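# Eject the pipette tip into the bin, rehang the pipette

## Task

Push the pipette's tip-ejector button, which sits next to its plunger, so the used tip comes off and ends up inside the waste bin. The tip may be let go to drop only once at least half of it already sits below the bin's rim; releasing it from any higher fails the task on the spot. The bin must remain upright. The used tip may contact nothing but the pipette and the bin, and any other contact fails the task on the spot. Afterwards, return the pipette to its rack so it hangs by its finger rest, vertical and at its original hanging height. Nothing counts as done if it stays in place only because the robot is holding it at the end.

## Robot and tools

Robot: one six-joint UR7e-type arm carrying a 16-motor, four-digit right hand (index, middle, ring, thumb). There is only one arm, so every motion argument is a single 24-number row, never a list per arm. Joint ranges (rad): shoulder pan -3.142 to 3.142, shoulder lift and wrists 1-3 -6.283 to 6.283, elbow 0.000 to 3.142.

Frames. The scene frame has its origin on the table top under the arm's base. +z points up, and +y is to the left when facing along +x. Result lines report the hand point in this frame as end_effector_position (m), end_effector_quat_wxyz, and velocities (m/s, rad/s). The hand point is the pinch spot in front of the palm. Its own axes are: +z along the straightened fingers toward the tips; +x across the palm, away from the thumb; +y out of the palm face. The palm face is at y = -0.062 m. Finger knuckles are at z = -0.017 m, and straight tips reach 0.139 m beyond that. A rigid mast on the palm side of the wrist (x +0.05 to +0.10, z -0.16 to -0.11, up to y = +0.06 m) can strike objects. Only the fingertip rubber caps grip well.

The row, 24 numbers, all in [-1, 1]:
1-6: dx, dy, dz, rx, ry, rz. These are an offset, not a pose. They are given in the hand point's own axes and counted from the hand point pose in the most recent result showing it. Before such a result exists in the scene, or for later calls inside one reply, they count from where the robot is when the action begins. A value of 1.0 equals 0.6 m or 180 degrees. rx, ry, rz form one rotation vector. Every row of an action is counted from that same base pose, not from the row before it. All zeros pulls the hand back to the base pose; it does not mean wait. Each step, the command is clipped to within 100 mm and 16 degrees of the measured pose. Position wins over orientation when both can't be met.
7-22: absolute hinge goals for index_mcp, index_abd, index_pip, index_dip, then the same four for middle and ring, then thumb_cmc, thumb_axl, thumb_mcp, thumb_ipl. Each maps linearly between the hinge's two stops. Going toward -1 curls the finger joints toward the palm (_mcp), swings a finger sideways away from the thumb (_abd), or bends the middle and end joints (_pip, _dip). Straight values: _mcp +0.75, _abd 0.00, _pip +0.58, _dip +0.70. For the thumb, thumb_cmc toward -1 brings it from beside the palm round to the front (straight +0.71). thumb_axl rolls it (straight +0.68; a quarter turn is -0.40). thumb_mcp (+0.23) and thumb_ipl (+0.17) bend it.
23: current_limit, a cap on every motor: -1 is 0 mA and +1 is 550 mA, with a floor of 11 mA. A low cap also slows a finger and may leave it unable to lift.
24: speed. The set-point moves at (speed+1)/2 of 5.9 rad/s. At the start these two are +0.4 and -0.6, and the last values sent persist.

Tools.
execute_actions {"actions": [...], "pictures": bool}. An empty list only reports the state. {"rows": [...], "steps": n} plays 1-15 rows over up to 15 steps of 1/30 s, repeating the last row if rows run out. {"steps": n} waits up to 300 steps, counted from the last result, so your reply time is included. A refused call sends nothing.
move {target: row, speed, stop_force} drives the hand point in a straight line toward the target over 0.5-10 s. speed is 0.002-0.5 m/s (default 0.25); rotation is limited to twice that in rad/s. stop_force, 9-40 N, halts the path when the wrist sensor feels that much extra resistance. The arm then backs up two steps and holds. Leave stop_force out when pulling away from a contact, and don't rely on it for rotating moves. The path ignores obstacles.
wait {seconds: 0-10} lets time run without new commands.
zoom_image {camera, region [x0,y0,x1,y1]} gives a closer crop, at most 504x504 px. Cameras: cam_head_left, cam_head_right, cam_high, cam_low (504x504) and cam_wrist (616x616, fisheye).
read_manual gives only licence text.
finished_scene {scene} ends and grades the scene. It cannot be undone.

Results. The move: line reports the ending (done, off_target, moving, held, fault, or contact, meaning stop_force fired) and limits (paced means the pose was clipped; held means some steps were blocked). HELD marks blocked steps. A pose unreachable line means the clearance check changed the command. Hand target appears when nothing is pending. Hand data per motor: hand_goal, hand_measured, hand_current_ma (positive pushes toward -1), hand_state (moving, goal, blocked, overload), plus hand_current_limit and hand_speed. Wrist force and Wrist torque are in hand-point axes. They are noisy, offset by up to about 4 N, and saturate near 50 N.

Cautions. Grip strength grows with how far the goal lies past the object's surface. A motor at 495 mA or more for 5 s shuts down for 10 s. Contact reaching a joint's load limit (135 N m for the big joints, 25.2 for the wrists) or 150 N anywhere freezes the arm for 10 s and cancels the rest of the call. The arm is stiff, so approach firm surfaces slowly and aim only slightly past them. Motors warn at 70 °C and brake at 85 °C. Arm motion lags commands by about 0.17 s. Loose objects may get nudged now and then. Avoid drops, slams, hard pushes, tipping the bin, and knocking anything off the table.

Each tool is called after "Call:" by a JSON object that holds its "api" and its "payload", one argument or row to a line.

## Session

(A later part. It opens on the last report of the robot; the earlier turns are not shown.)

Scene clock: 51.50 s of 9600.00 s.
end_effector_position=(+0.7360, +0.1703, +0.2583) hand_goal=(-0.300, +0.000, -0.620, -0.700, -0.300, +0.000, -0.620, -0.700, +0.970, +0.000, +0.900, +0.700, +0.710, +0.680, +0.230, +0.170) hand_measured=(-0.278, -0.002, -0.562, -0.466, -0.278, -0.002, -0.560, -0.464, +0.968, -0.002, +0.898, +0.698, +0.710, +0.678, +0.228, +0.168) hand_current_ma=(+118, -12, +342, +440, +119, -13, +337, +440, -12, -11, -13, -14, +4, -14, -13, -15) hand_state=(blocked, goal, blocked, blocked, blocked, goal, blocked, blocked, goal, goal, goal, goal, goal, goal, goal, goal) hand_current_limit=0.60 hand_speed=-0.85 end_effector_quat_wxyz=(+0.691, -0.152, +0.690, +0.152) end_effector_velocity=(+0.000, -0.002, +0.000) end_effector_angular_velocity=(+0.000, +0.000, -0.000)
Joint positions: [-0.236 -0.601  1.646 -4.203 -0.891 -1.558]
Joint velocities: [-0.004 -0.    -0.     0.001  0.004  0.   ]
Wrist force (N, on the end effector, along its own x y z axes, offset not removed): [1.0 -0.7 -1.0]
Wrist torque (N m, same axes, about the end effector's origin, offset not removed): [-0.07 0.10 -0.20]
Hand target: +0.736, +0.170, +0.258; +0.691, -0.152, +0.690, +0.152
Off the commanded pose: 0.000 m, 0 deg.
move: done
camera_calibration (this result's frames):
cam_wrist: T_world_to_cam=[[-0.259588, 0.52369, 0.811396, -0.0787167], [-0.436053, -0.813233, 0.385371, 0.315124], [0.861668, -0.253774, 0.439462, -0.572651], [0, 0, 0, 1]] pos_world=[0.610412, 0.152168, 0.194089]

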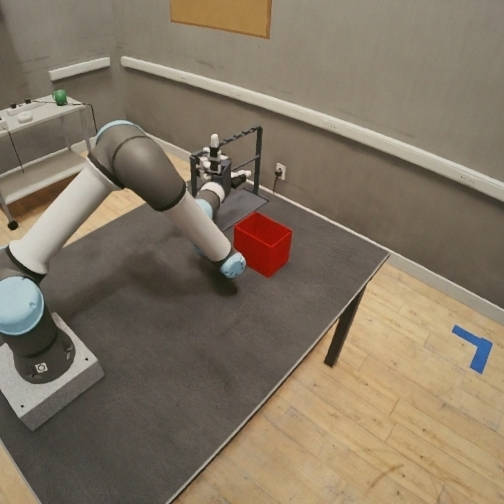

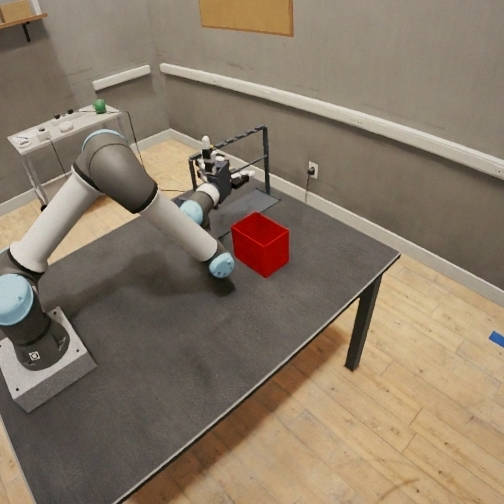

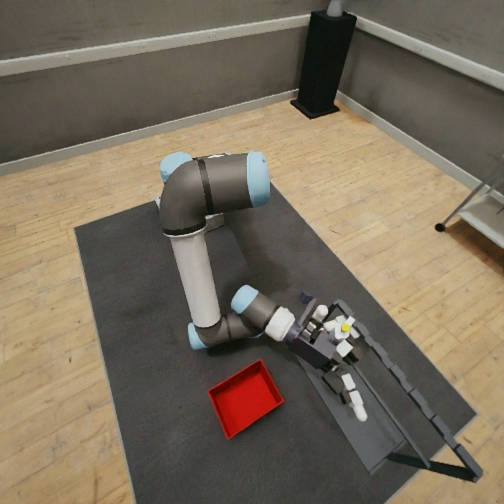

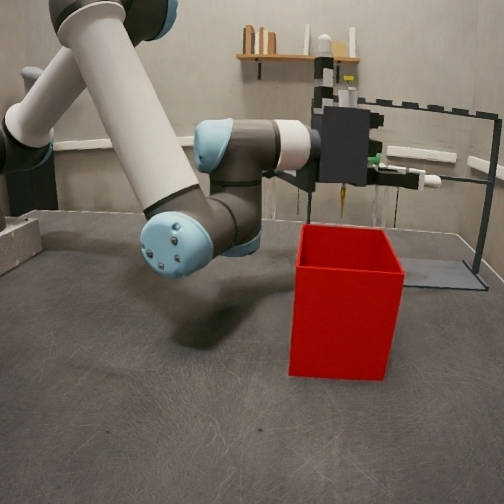

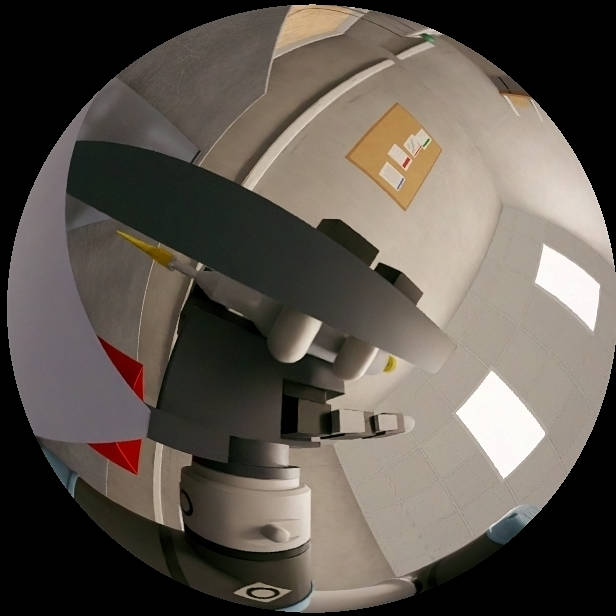

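Call:
{"api": "move", "payload": {
  "target": [0,-0.09,-0.042,0,0,0,-0.3,0,-0.62,-0.7,-0.3,0,-0.62,-0.7,0.97,0,0.9,0.7,0.71,0.68,0.23,0.17,0.6,-0.6],
  "speed": 0.05
}}

Call:
{"api": "move", "payload": {
  "target": [-0.11,-0.09,-0.042,0,0,0,-0.3,0,-0.62,-0.7,-0.3,0,-0.62,-0.7,0.97,0,0.9,0.7,0.71,0.68,0.23,0.17,0.6,-0.6],
  "speed": 0.08
}}

Call:
{"api": "move", "payload": {
  "target": [0,-0.17,-0.08,0,0,0,-0.3,0,-0.62,-0.7,-0.3,0,-0.62,-0.7,0.75,0,0.58,0.7,0.71,0.68,0.23,0.17,0.6,-0.6],
  "speed": 0.08
}}

Call:
{"api": "move", "payload": {
  "target": [0.136,0,0,0,0,0,-0.3,0,-0.62,-0.7,-0.3,0,-0.62,-0.7,0.75,0,0.58,0.7,0.63,0.68,0.1,-0.4,0.6,-0.8],
  "speed": 0.04
}}

Call:
{"api": "zoom_image", "payload": {
  "camera": "cam_high",
  "region": [180,340,290,450]
}}

Call:
{"api": "zoom_image", "payload": {
  "camera": "cam_low",
  "region": [290,20,430,160]
}}

Scene clock: 58.77 s of 9600.00 s.
end_effector_position=(+0.7359, +0.1109, +0.2581) hand_goal=(-0.300, +0.000, -0.620, -0.700, -0.300, +0.000, -0.620, -0.700, +0.970, +0.000, +0.900, +0.700, +0.710, +0.680, +0.230, +0.170) hand_measured=(-0.278, -0.002, -0.562, -0.466, -0.278, -0.002, -0.560, -0.464, +0.968, -0.002, +0.898, +0.698, +0.710, +0.678, +0.228, +0.168) hand_current_ma=(+118, -12, +342, +440, +119, -13, +337, +440, -12, -11, -13, -14, +4, -14, -13, -15) hand_state=(blocked, goal, blocked, blocked, blocked, goal, blocked, blocked, goal, goal, goal, goal, goal, goal, goal, goal) hand_current_limit=0.60 hand_speed=-0.60 end_effector_quat_wxyz=(+0.691, -0.152, +0.690, +0.152) end_effector_velocity=(+0.000, -0.002, +0.000) end_effector_angular_velocity=(-0.001, -0.002, -0.000)
Joint positions: [-0.34  -0.595  1.633 -4.197 -0.787 -1.556]
Joint velocities: [-0.004  0.    -0.001 -0.     0.004 -0.   ]
Wrist force (N, on the end effector, along its own x y z axes, offset not removed): [1.9 0.3 0.1]
Wrist torque (N m, same axes, about the end effector's origin, offset not removed): [0.05 -0.23 0.07]
Hand target: +0.736, +0.111, +0.258; +0.691, -0.152, +0.690, +0.152
Off the commanded pose: 0.000 m, 0 deg.
After step 90, 2.67 s passed at rest.
move: done
camera_calibration (this result's frames):
cam_wrist: T_world_to_cam=[[-0.259541, 0.523833, 0.811319, -0.0475124], [-0.436042, -0.813161, 0.385533, 0.2668], [0.861688, -0.253708, 0.439462, -0.587524], [0, 0, 0, 1]] pos_world=[0.610267, 0.0927804, 0.193882]

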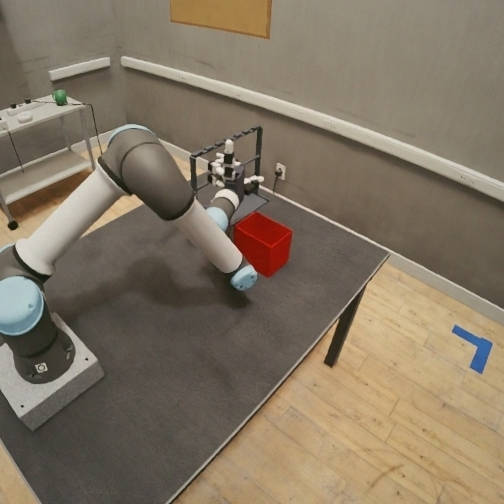

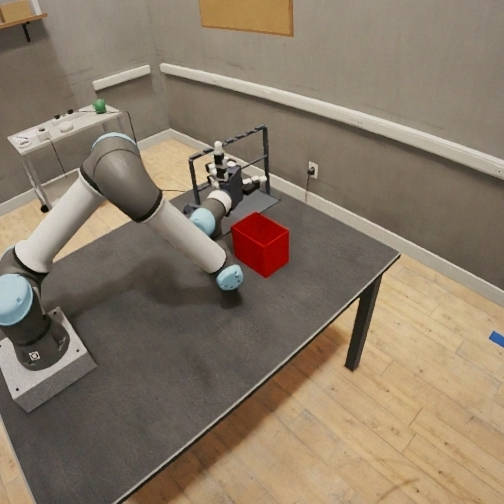

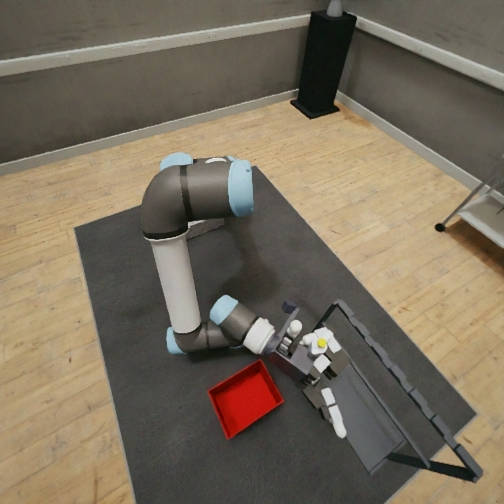

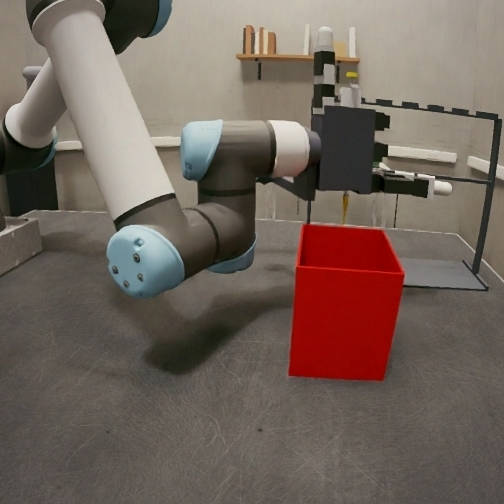

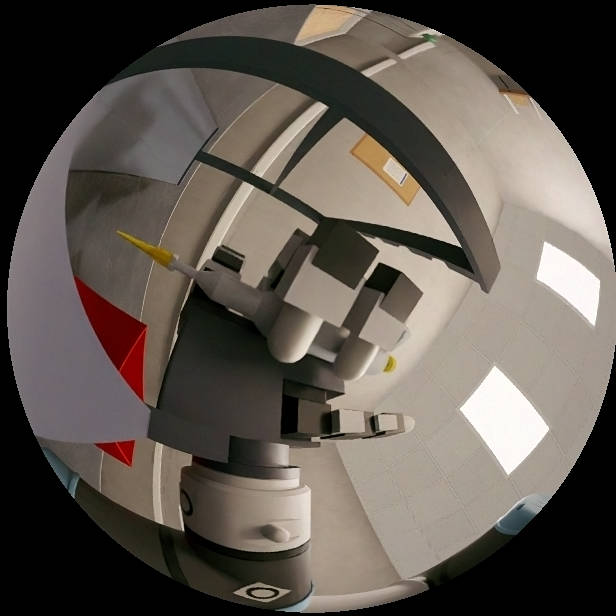

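Scene clock: 60.33 s of 9600.00 s.
end_effector_position=(+0.7358, +0.0513, +0.3237) hand_goal=(-0.300, +0.000, -0.620, -0.700, -0.300, +0.000, -0.620, -0.700, +0.970, +0.000, +0.900, +0.700, +0.710, +0.680, +0.230, +0.170) hand_measured=(-0.278, -0.002, -0.562, -0.466, -0.278, -0.002, -0.560, -0.464, +0.968, -0.002, +0.898, +0.698, +0.710, +0.678, +0.228, +0.168) hand_current_ma=(+118, -12, +342, +440, +119, -13, +337, +440, -12, -11, -13, -14, +4, -14, -13, -15) hand_state=(blocked, goal, blocked, blocked, blocked, goal, blocked, blocked, goal, goal, goal, goal, goal, goal, goal, goal) hand_current_limit=0.60 hand_speed=-0.60 end_effector_quat_wxyz=(+0.691, -0.152, +0.690, +0.152) end_effector_velocity=(+0.000, -0.002, +0.002) end_effector_angular_velocity=(-0.001, -0.001, -0.000)
Joint positions: [-0.44  -0.71   1.627 -4.079 -0.687 -1.553]
Joint velocities: [-0.003 -0.003 -0.001  0.004  0.003 -0.001]
Wrist force (N, on the end effector, along its own x y z axes, offset not removed): [1.5 -1.7 -1.9]
Wrist torque (N m, same axes, about the end effector's origin, offset not removed): [-0.18 -0.17 0.08]
Hand target: +0.736, +0.051, +0.324; +0.691, -0.152, +0.690, +0.152
Off the commanded pose: 0.000 m, 0 deg.
move: done
camera_calibration (this result's frames):
cam_wrist: T_world_to_cam=[[-0.259473, 0.523887, 0.811306, -0.0696199], [-0.436026, -0.813131, 0.385615, 0.192906], [0.861716, -0.253694, 0.439414, -0.631395], [0, 0, 0, 1]] pos_world=[0.610131, 0.0331497, 0.259539]

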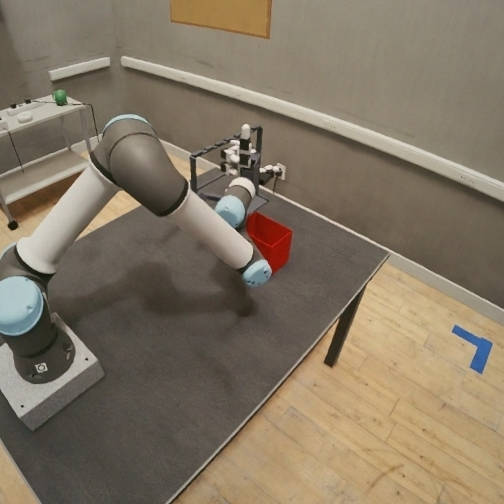

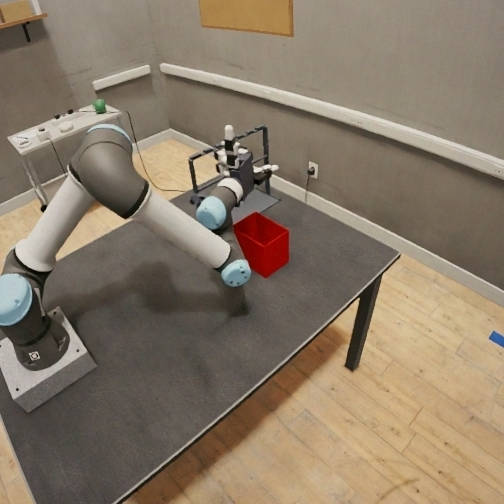

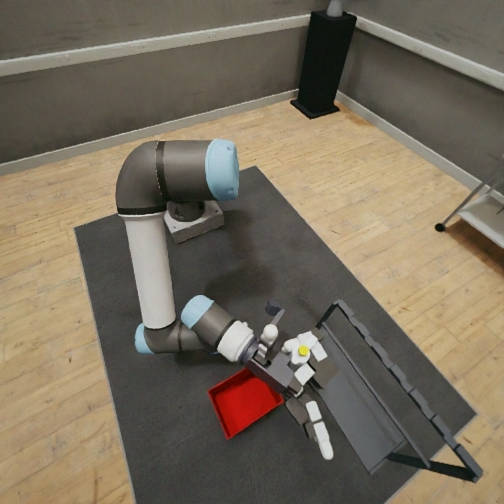

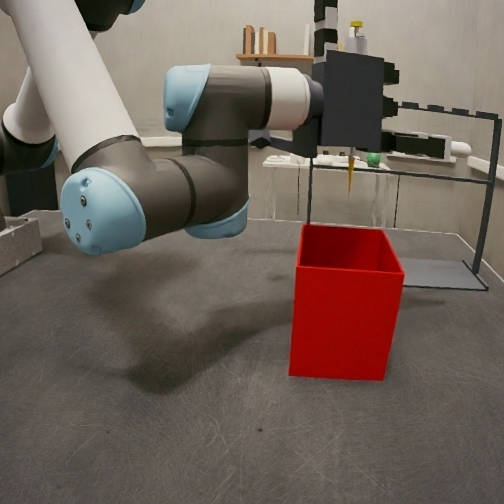

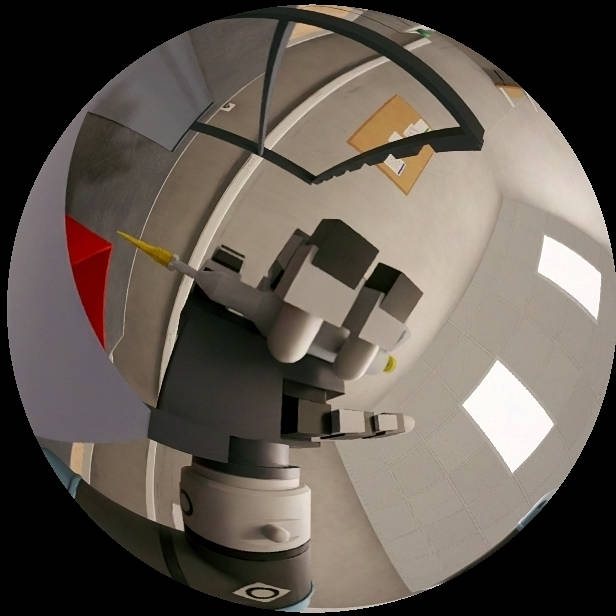

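Scene clock: 62.20 s of 9600.00 s.
end_effector_position=(+0.7351, -0.0612, +0.3233) hand_goal=(-0.300, +0.000, -0.620, -0.700, -0.300, +0.000, -0.620, -0.700, +0.750, +0.000, +0.580, +0.700, +0.710, +0.680, +0.230, +0.170) hand_measured=(-0.278, -0.002, -0.562, -0.466, -0.278, -0.002, -0.560, -0.464, +0.752, -0.002, +0.582, +0.698, +0.710, +0.678, +0.228, +0.168) hand_current_ma=(+118, -12, +342, +440, +119, -13, +337, +440, +11, -12, +14, -13, +4, -14, -13, -15) hand_state=(blocked, goal, blocked, blocked, blocked, goal, blocked, blocked, goal, goal, goal, goal, goal, goal, goal, goal) hand_current_limit=0.60 hand_speed=-0.60 end_effector_quat_wxyz=(+0.691, -0.152, +0.690, +0.152) end_effector_velocity=(-0.000, -0.002, +0.000) end_effector_angular_velocity=(-0.001, -0.001, +0.001)
Joint positions: [-0.609 -0.656  1.505 -4.016 -0.518 -1.547]
Joint velocities: [-0.003  0.002 -0.004  0.001  0.004  0.   ]
Wrist force (N, on the end effector, along its own x y z axes, offset not removed): [0.7 -2.1 -1.8]
Wrist torque (N m, same axes, about the end effector's origin, offset not removed): [-0.24 0.08 -0.12]
Hand target: +0.735, -0.061, +0.323; +0.691, -0.152, +0.690, +0.152
Off the commanded pose: 0.000 m, 0 deg.
move: done
camera_calibration (this result's frames):
cam_wrist: T_world_to_cam=[[-0.259337, 0.524097, 0.811213, -0.0105954], [-0.435993, -0.813022, 0.385883, 0.101202], [0.861774, -0.25361, 0.439349, -0.659194], [0, 0, 0, 1]] pos_world=[0.609452, -0.0793454, 0.259159]

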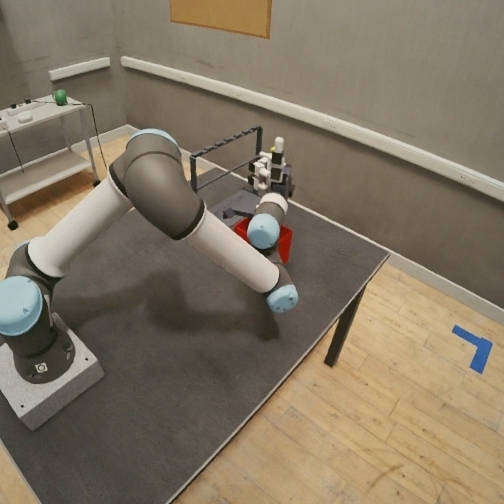

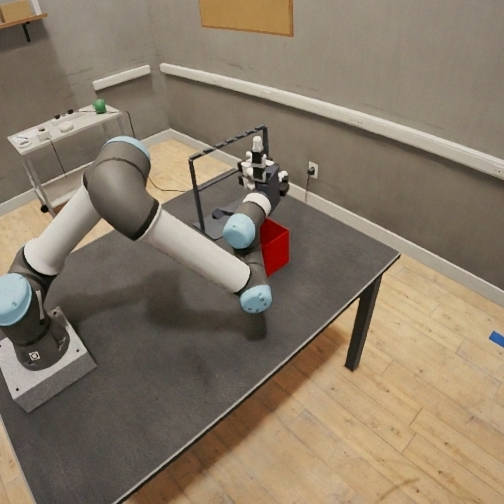

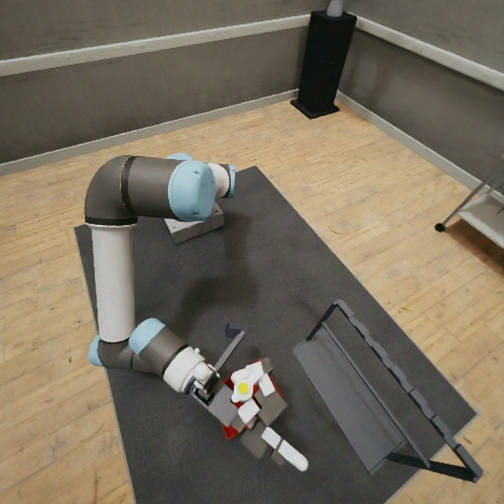

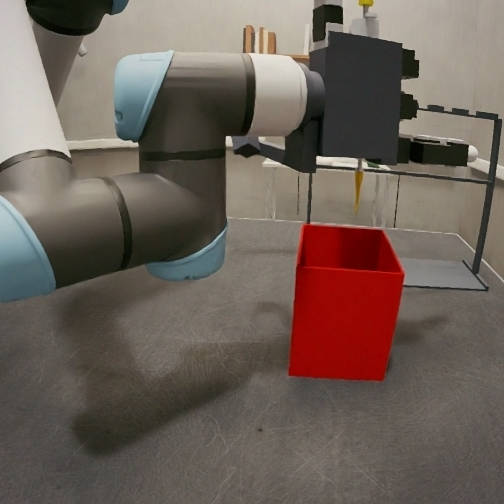

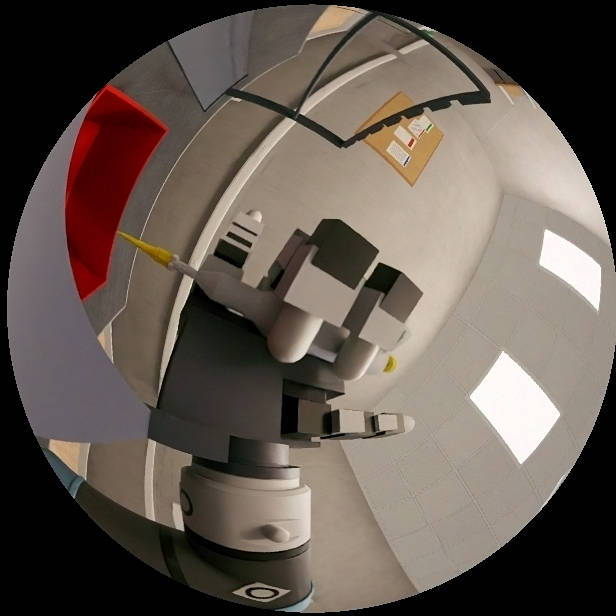

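Scene clock: 64.60 s of 9600.00 s.
end_effector_position=(+0.7350, -0.0609, +0.2419) hand_goal=(-0.300, +0.000, -0.620, -0.700, -0.300, +0.000, -0.620, -0.700, +0.750, +0.000, +0.580, +0.700, +0.630, +0.680, +0.100, -0.400) hand_measured=(-0.278, -0.002, -0.562, -0.466, -0.278, -0.002, -0.560, -0.464, +0.752, -0.002, +0.582, +0.698, +0.632, +0.678, +0.100, -0.400) hand_current_ma=(+118, -12, +342, +440, +119, -13, +337, +440, +11, -13, +14, -13, +10, -14, -2, +4) hand_state=(blocked, goal, blocked, blocked, blocked, goal, blocked, blocked, goal, goal, goal, goal, goal, goal, goal, goal) hand_current_limit=0.60 hand_speed=-0.80 end_effector_quat_wxyz=(+0.691, -0.152, +0.690, +0.152) end_effector_velocity=(-0.000, +0.000, -0.002) end_effector_angular_velocity=(+0.002, -0.000, +0.000)
Joint positions: [-0.607 -0.504  1.467 -4.13  -0.52  -1.547]
Joint velocities: [ 0.     0.005 -0.002 -0.005  0.     0.003]
Wrist force (N, on the end effector, along its own x y z axes, offset not removed): [-2.1 -0.7 -0.2]
Wrist torque (N m, same axes, about the end effector's origin, offset not removed): [-0.24 0.31 -0.35]
Hand target: +0.735, -0.061, +0.242; +0.691, -0.152, +0.690, +0.152
Off the commanded pose: 0.000 m, 0 deg.
move: done
camera_calibration (this result's frames):
cam_wrist: T_world_to_cam=[[-0.259344, 0.52419, 0.811151, 0.0553206], [-0.436003, -0.812976, 0.385969, 0.132794], [0.861767, -0.253566, 0.439388, -0.62334], [0, 0, 0, 1]] pos_world=[0.609419, -0.0790974, 0.17776]

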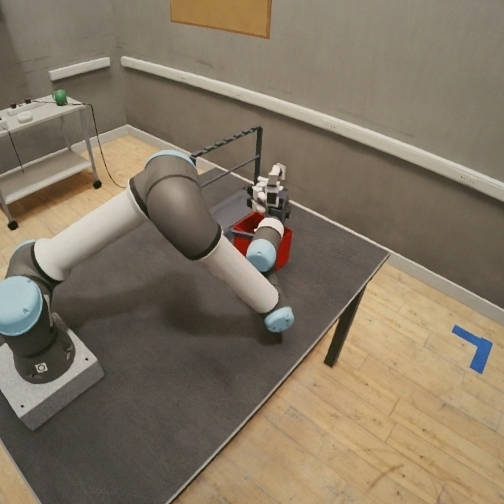

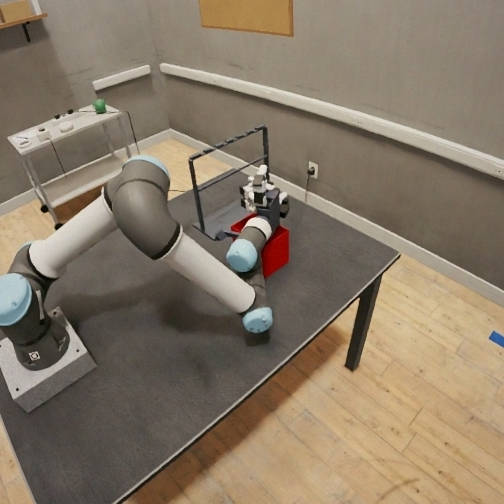

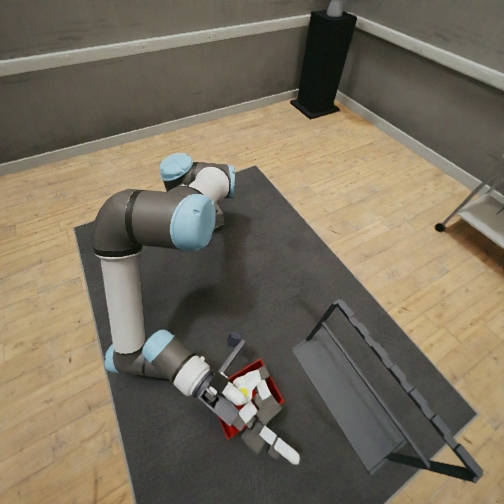

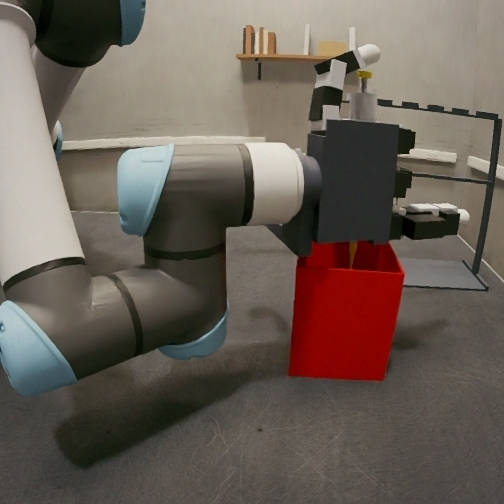

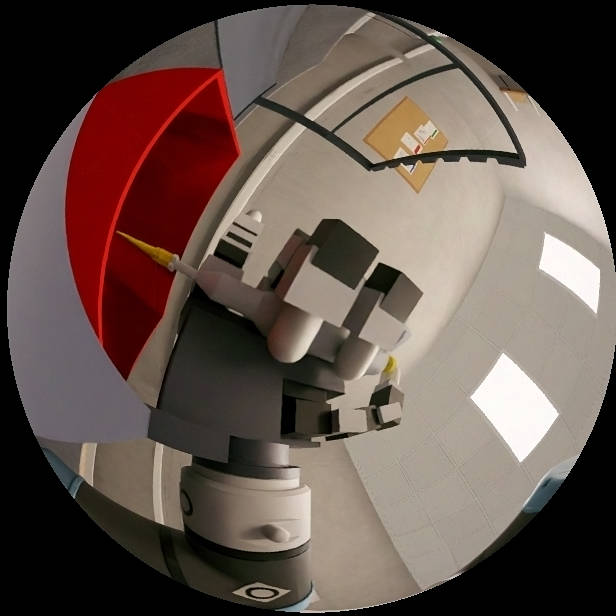

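Region (180, 340, 290, 450) of cam_high's 504x504 image, scaled by 4.582, with more detail than that image has.

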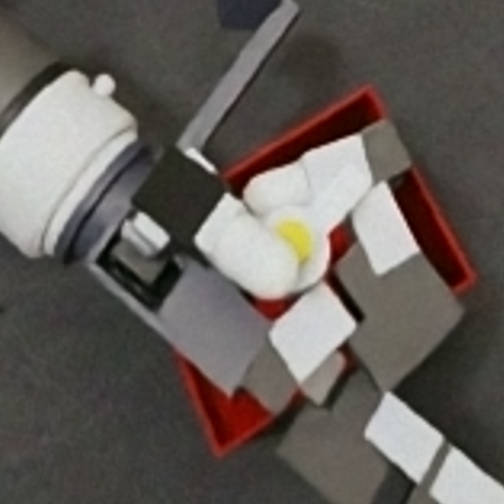

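Region (290, 20, 430, 160) of cam_low's 504x504 image, scaled by 3.600, with more detail than that image has.

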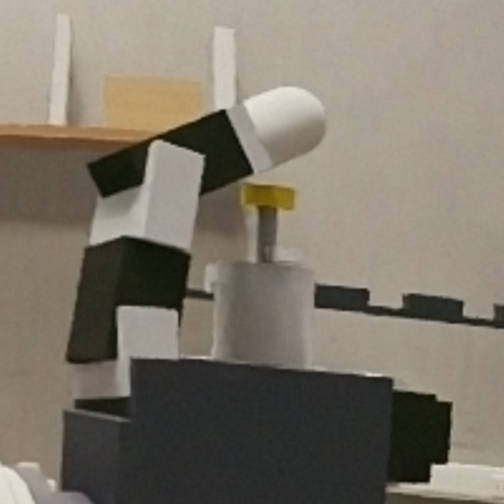

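Call:
{"api": "move", "payload": {
  "target": [0,0,0,0,0,0,-0.3,0,-0.65,-0.7,-0.3,0,-0.65,-0.7,0.75,0,0.58,0.7,0.65,0.68,-0.13,-0.25,0.78,-0.6]
}}

Call:
{"api": "move", "payload": {
  "target": [0,0,0,0,0,0,-0.3,0,-0.65,-0.7,-0.3,0,-0.65,-0.7,0.75,0,0.58,0.7,0.65,0.68,-0.32,-0.12,0.78,-0.5]
}}

Call:
{"api": "zoom_image", "payload": {
  "camera": "cam_high",
  "region": [180,340,290,450]
}}

Call:
{"api": "zoom_image", "payload": {
  "camera": "cam_low",
  "region": [290,20,430,160]
}}

Scene clock: 70.80 s of 9600.00 s.
end_effector_position=(+0.7351, -0.0610, +0.2419) hand_goal=(-0.300, +0.000, -0.650, -0.700, -0.300, +0.000, -0.650, -0.700, +0.750, +0.000, +0.580, +0.700, +0.650, +0.680, -0.130, -0.250) hand_measured=(-0.280, -0.002, -0.562, -0.468, -0.284, -0.002, -0.560, -0.464, +0.752, -0.002, +0.582, +0.698, +0.664, +0.686, -0.124, -0.252) hand_current_ma=(+112, -12, +489, +489, +85, -13, +489, +489, +11, -13, +14, -13, +73, +40, +39, -10) hand_state=(blocked, goal, blocked, blocked, goal, goal, blocked, blocked, goal, goal, goal, goal, goal, goal, goal, goal) hand_current_limit=0.78 hand_speed=-0.60 end_effector_quat_wxyz=(+0.691, -0.152, +0.690, +0.152) end_effector_velocity=(-0.000, +0.000, +0.000) end_effector_angular_velocity=(+0.001, +0.001, +0.000)
Joint positions: [-0.607 -0.504  1.467 -4.13  -0.52  -1.547]
Joint velocities: [ 0.001 -0.001  0.001  0.002 -0.    -0.001]
Wrist force (N, on the end effector, along its own x y z axes, offset not removed): [1.7 -2.0 -1.9]
Wrist torque (N m, same axes, about the end effector's origin, offset not removed): [-0.23 -0.19 0.03]
Hand target: +0.735, -0.061, +0.242; +0.691, -0.152, +0.690, +0.152
Off the commanded pose: 0.000 m, 0 deg.
After step 90, 2.50 s passed at rest.
move: done
camera_calibration (this result's frames):
cam_wrist: T_world_to_cam=[[-0.259394, 0.524194, 0.811132, 0.0553936], [-0.436022, -0.812975, 0.385949, 0.132819], [0.861742, -0.253558, 0.439441, -0.62336], [0, 0, 0, 1]] pos_world=[0.609456, -0.0791165, 0.177737]

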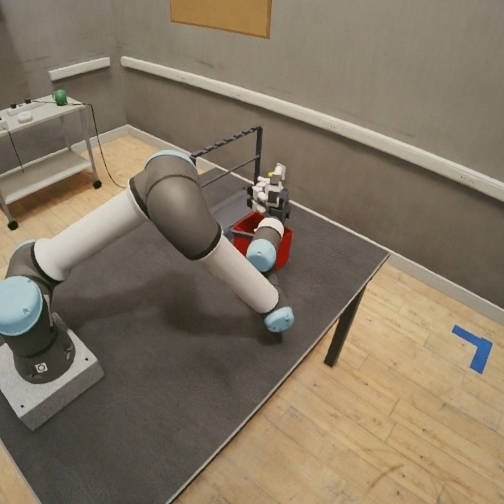

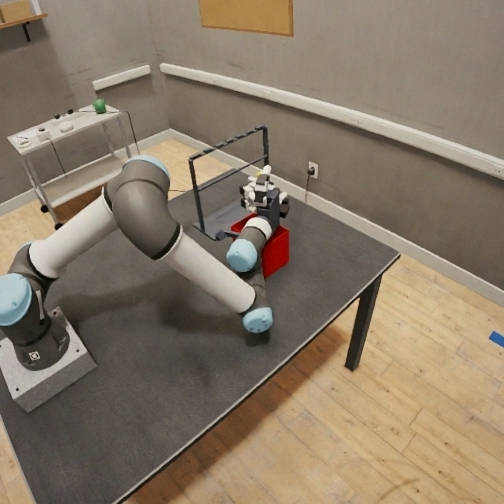

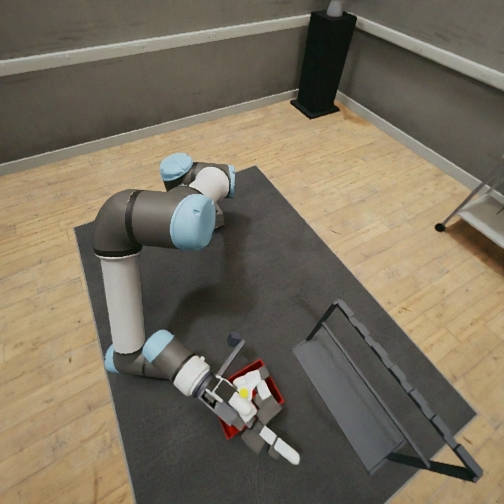

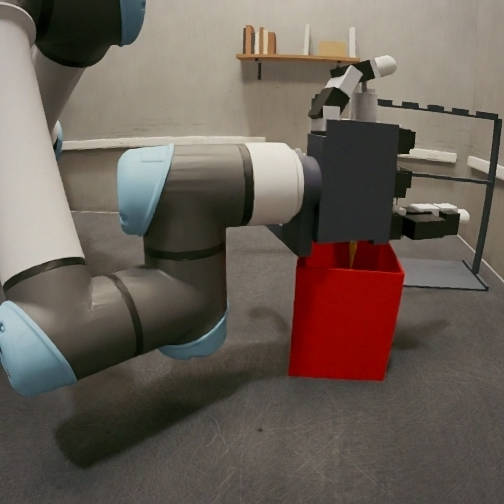

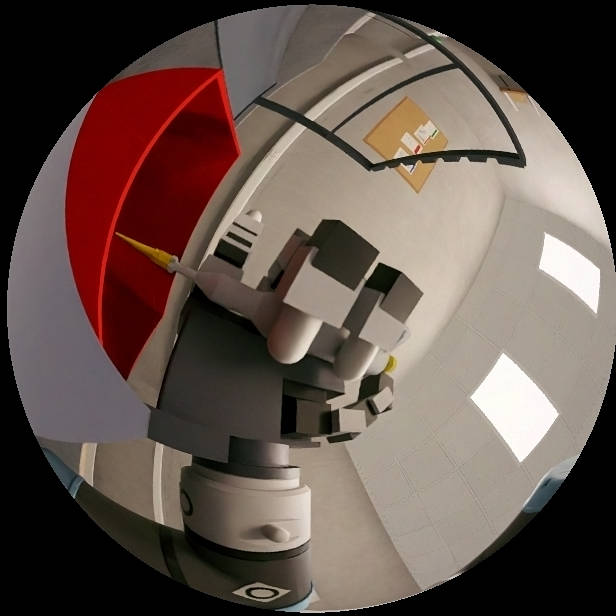

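Scene clock: 71.30 s of 9600.00 s.
end_effector_position=(+0.7351, -0.0610, +0.2419) hand_goal=(-0.300, +0.000, -0.650, -0.700, -0.300, +0.000, -0.650, -0.700, +0.750, +0.000, +0.580, +0.700, +0.650, +0.680, -0.320, -0.120) hand_measured=(-0.278, -0.002, -0.562, -0.468, -0.288, -0.002, -0.562, -0.466, +0.752, -0.002, +0.582, +0.698, +0.678, +0.690, -0.266, -0.116) hand_current_ma=(+124, -12, +489, +490, +63, -13, +490, +489, +11, -13, +14, -13, +157, +70, +405, +28) hand_state=(blocked, goal, blocked, blocked, goal, goal, blocked, blocked, goal, goal, goal, goal, blocked, goal, blocked, goal) hand_current_limit=0.78 hand_speed=-0.50 end_effector_quat_wxyz=(+0.691, -0.152, +0.690, +0.152) end_effector_velocity=(-0.000, +0.000, -0.000) end_effector_angular_velocity=(-0.000, -0.000, +0.000)
Joint positions: [-0.607 -0.504  1.467 -4.13  -0.52  -1.547]
Joint velocities: [ 0.     0.     0.001 -0.001 -0.    -0.   ]
Wrist force (N, on the end effector, along its own x y z axes, offset not removed): [0.0 -1.0 -1.1]
Wrist torque (N m, same axes, about the end effector's origin, offset not removed): [-0.16 0.16 -0.18]
Hand target: +0.735, -0.061, +0.242; +0.691, -0.152, +0.690, +0.152
Off the commanded pose: 0.000 m, 0 deg.
move: done
camera_calibration (this result's frames):
cam_wrist: T_world_to_cam=[[-0.259383, 0.5242, 0.811132, 0.055379], [-0.436017, -0.812972, 0.38596, 0.132814], [0.861748, -0.253556, 0.439432, -0.623354], [0, 0, 0, 1]] pos_world=[0.609448, -0.0791108, 0.177741]

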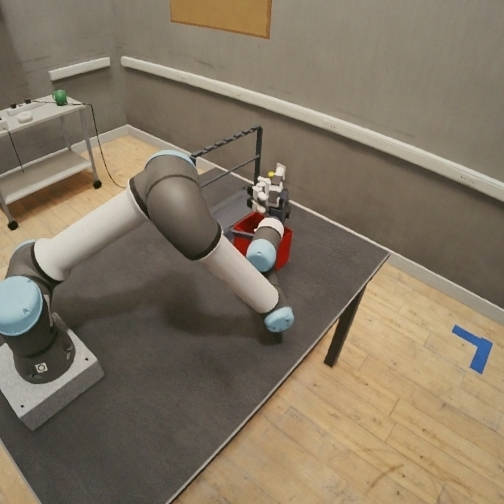

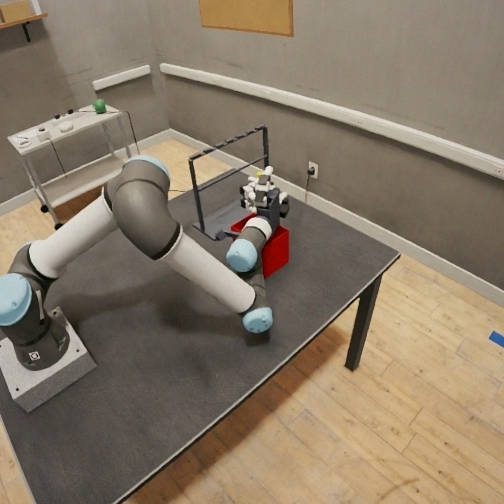

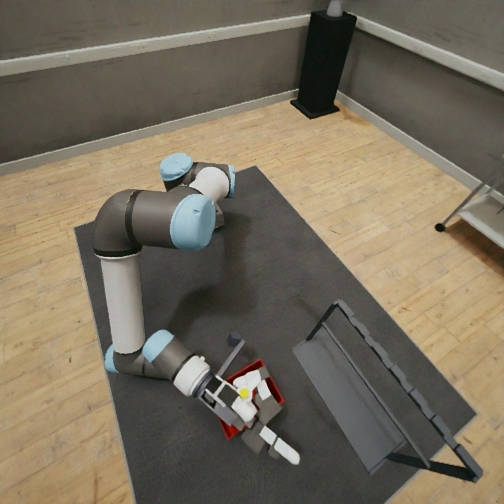

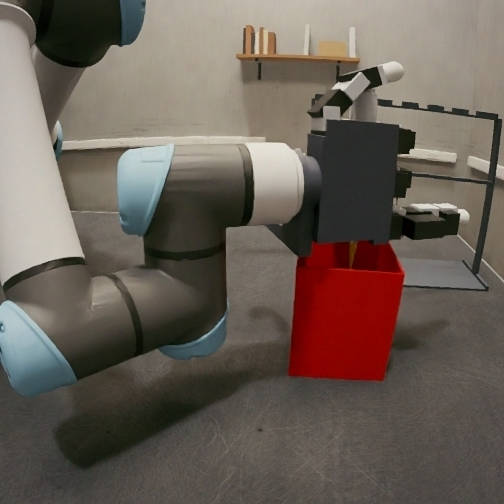

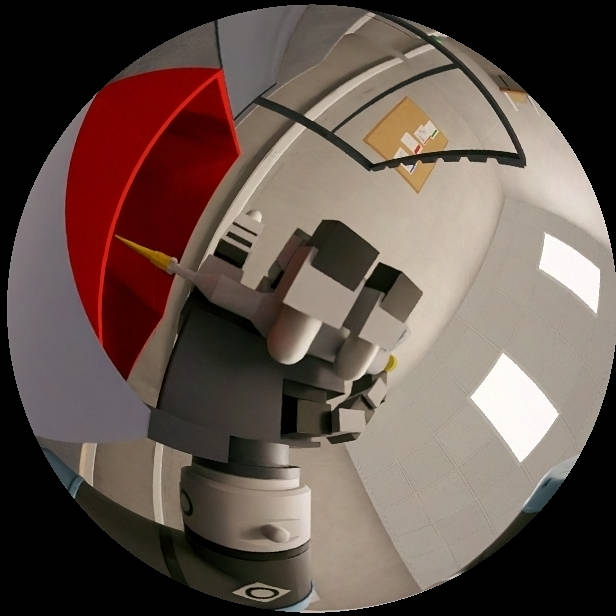

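Region (180, 340, 290, 450) of cam_high's 504x504 image, scaled by 4.582, with more detail than that image has.

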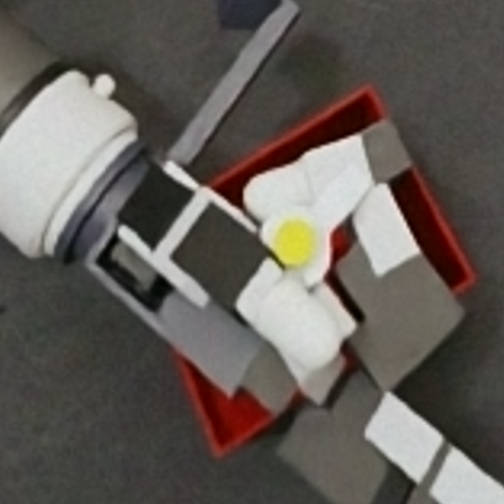

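Region (290, 20, 430, 160) of cam_low's 504x504 image, scaled by 3.600, with more detail than that image has.

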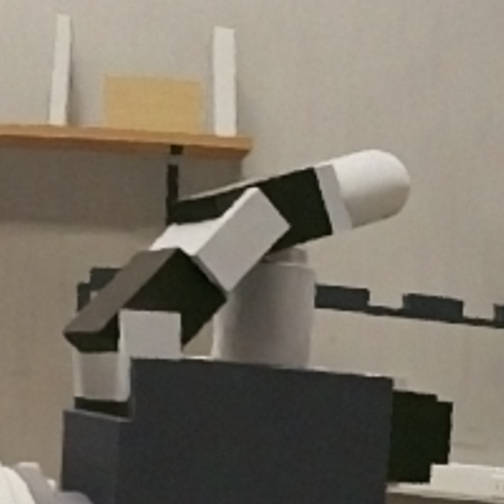

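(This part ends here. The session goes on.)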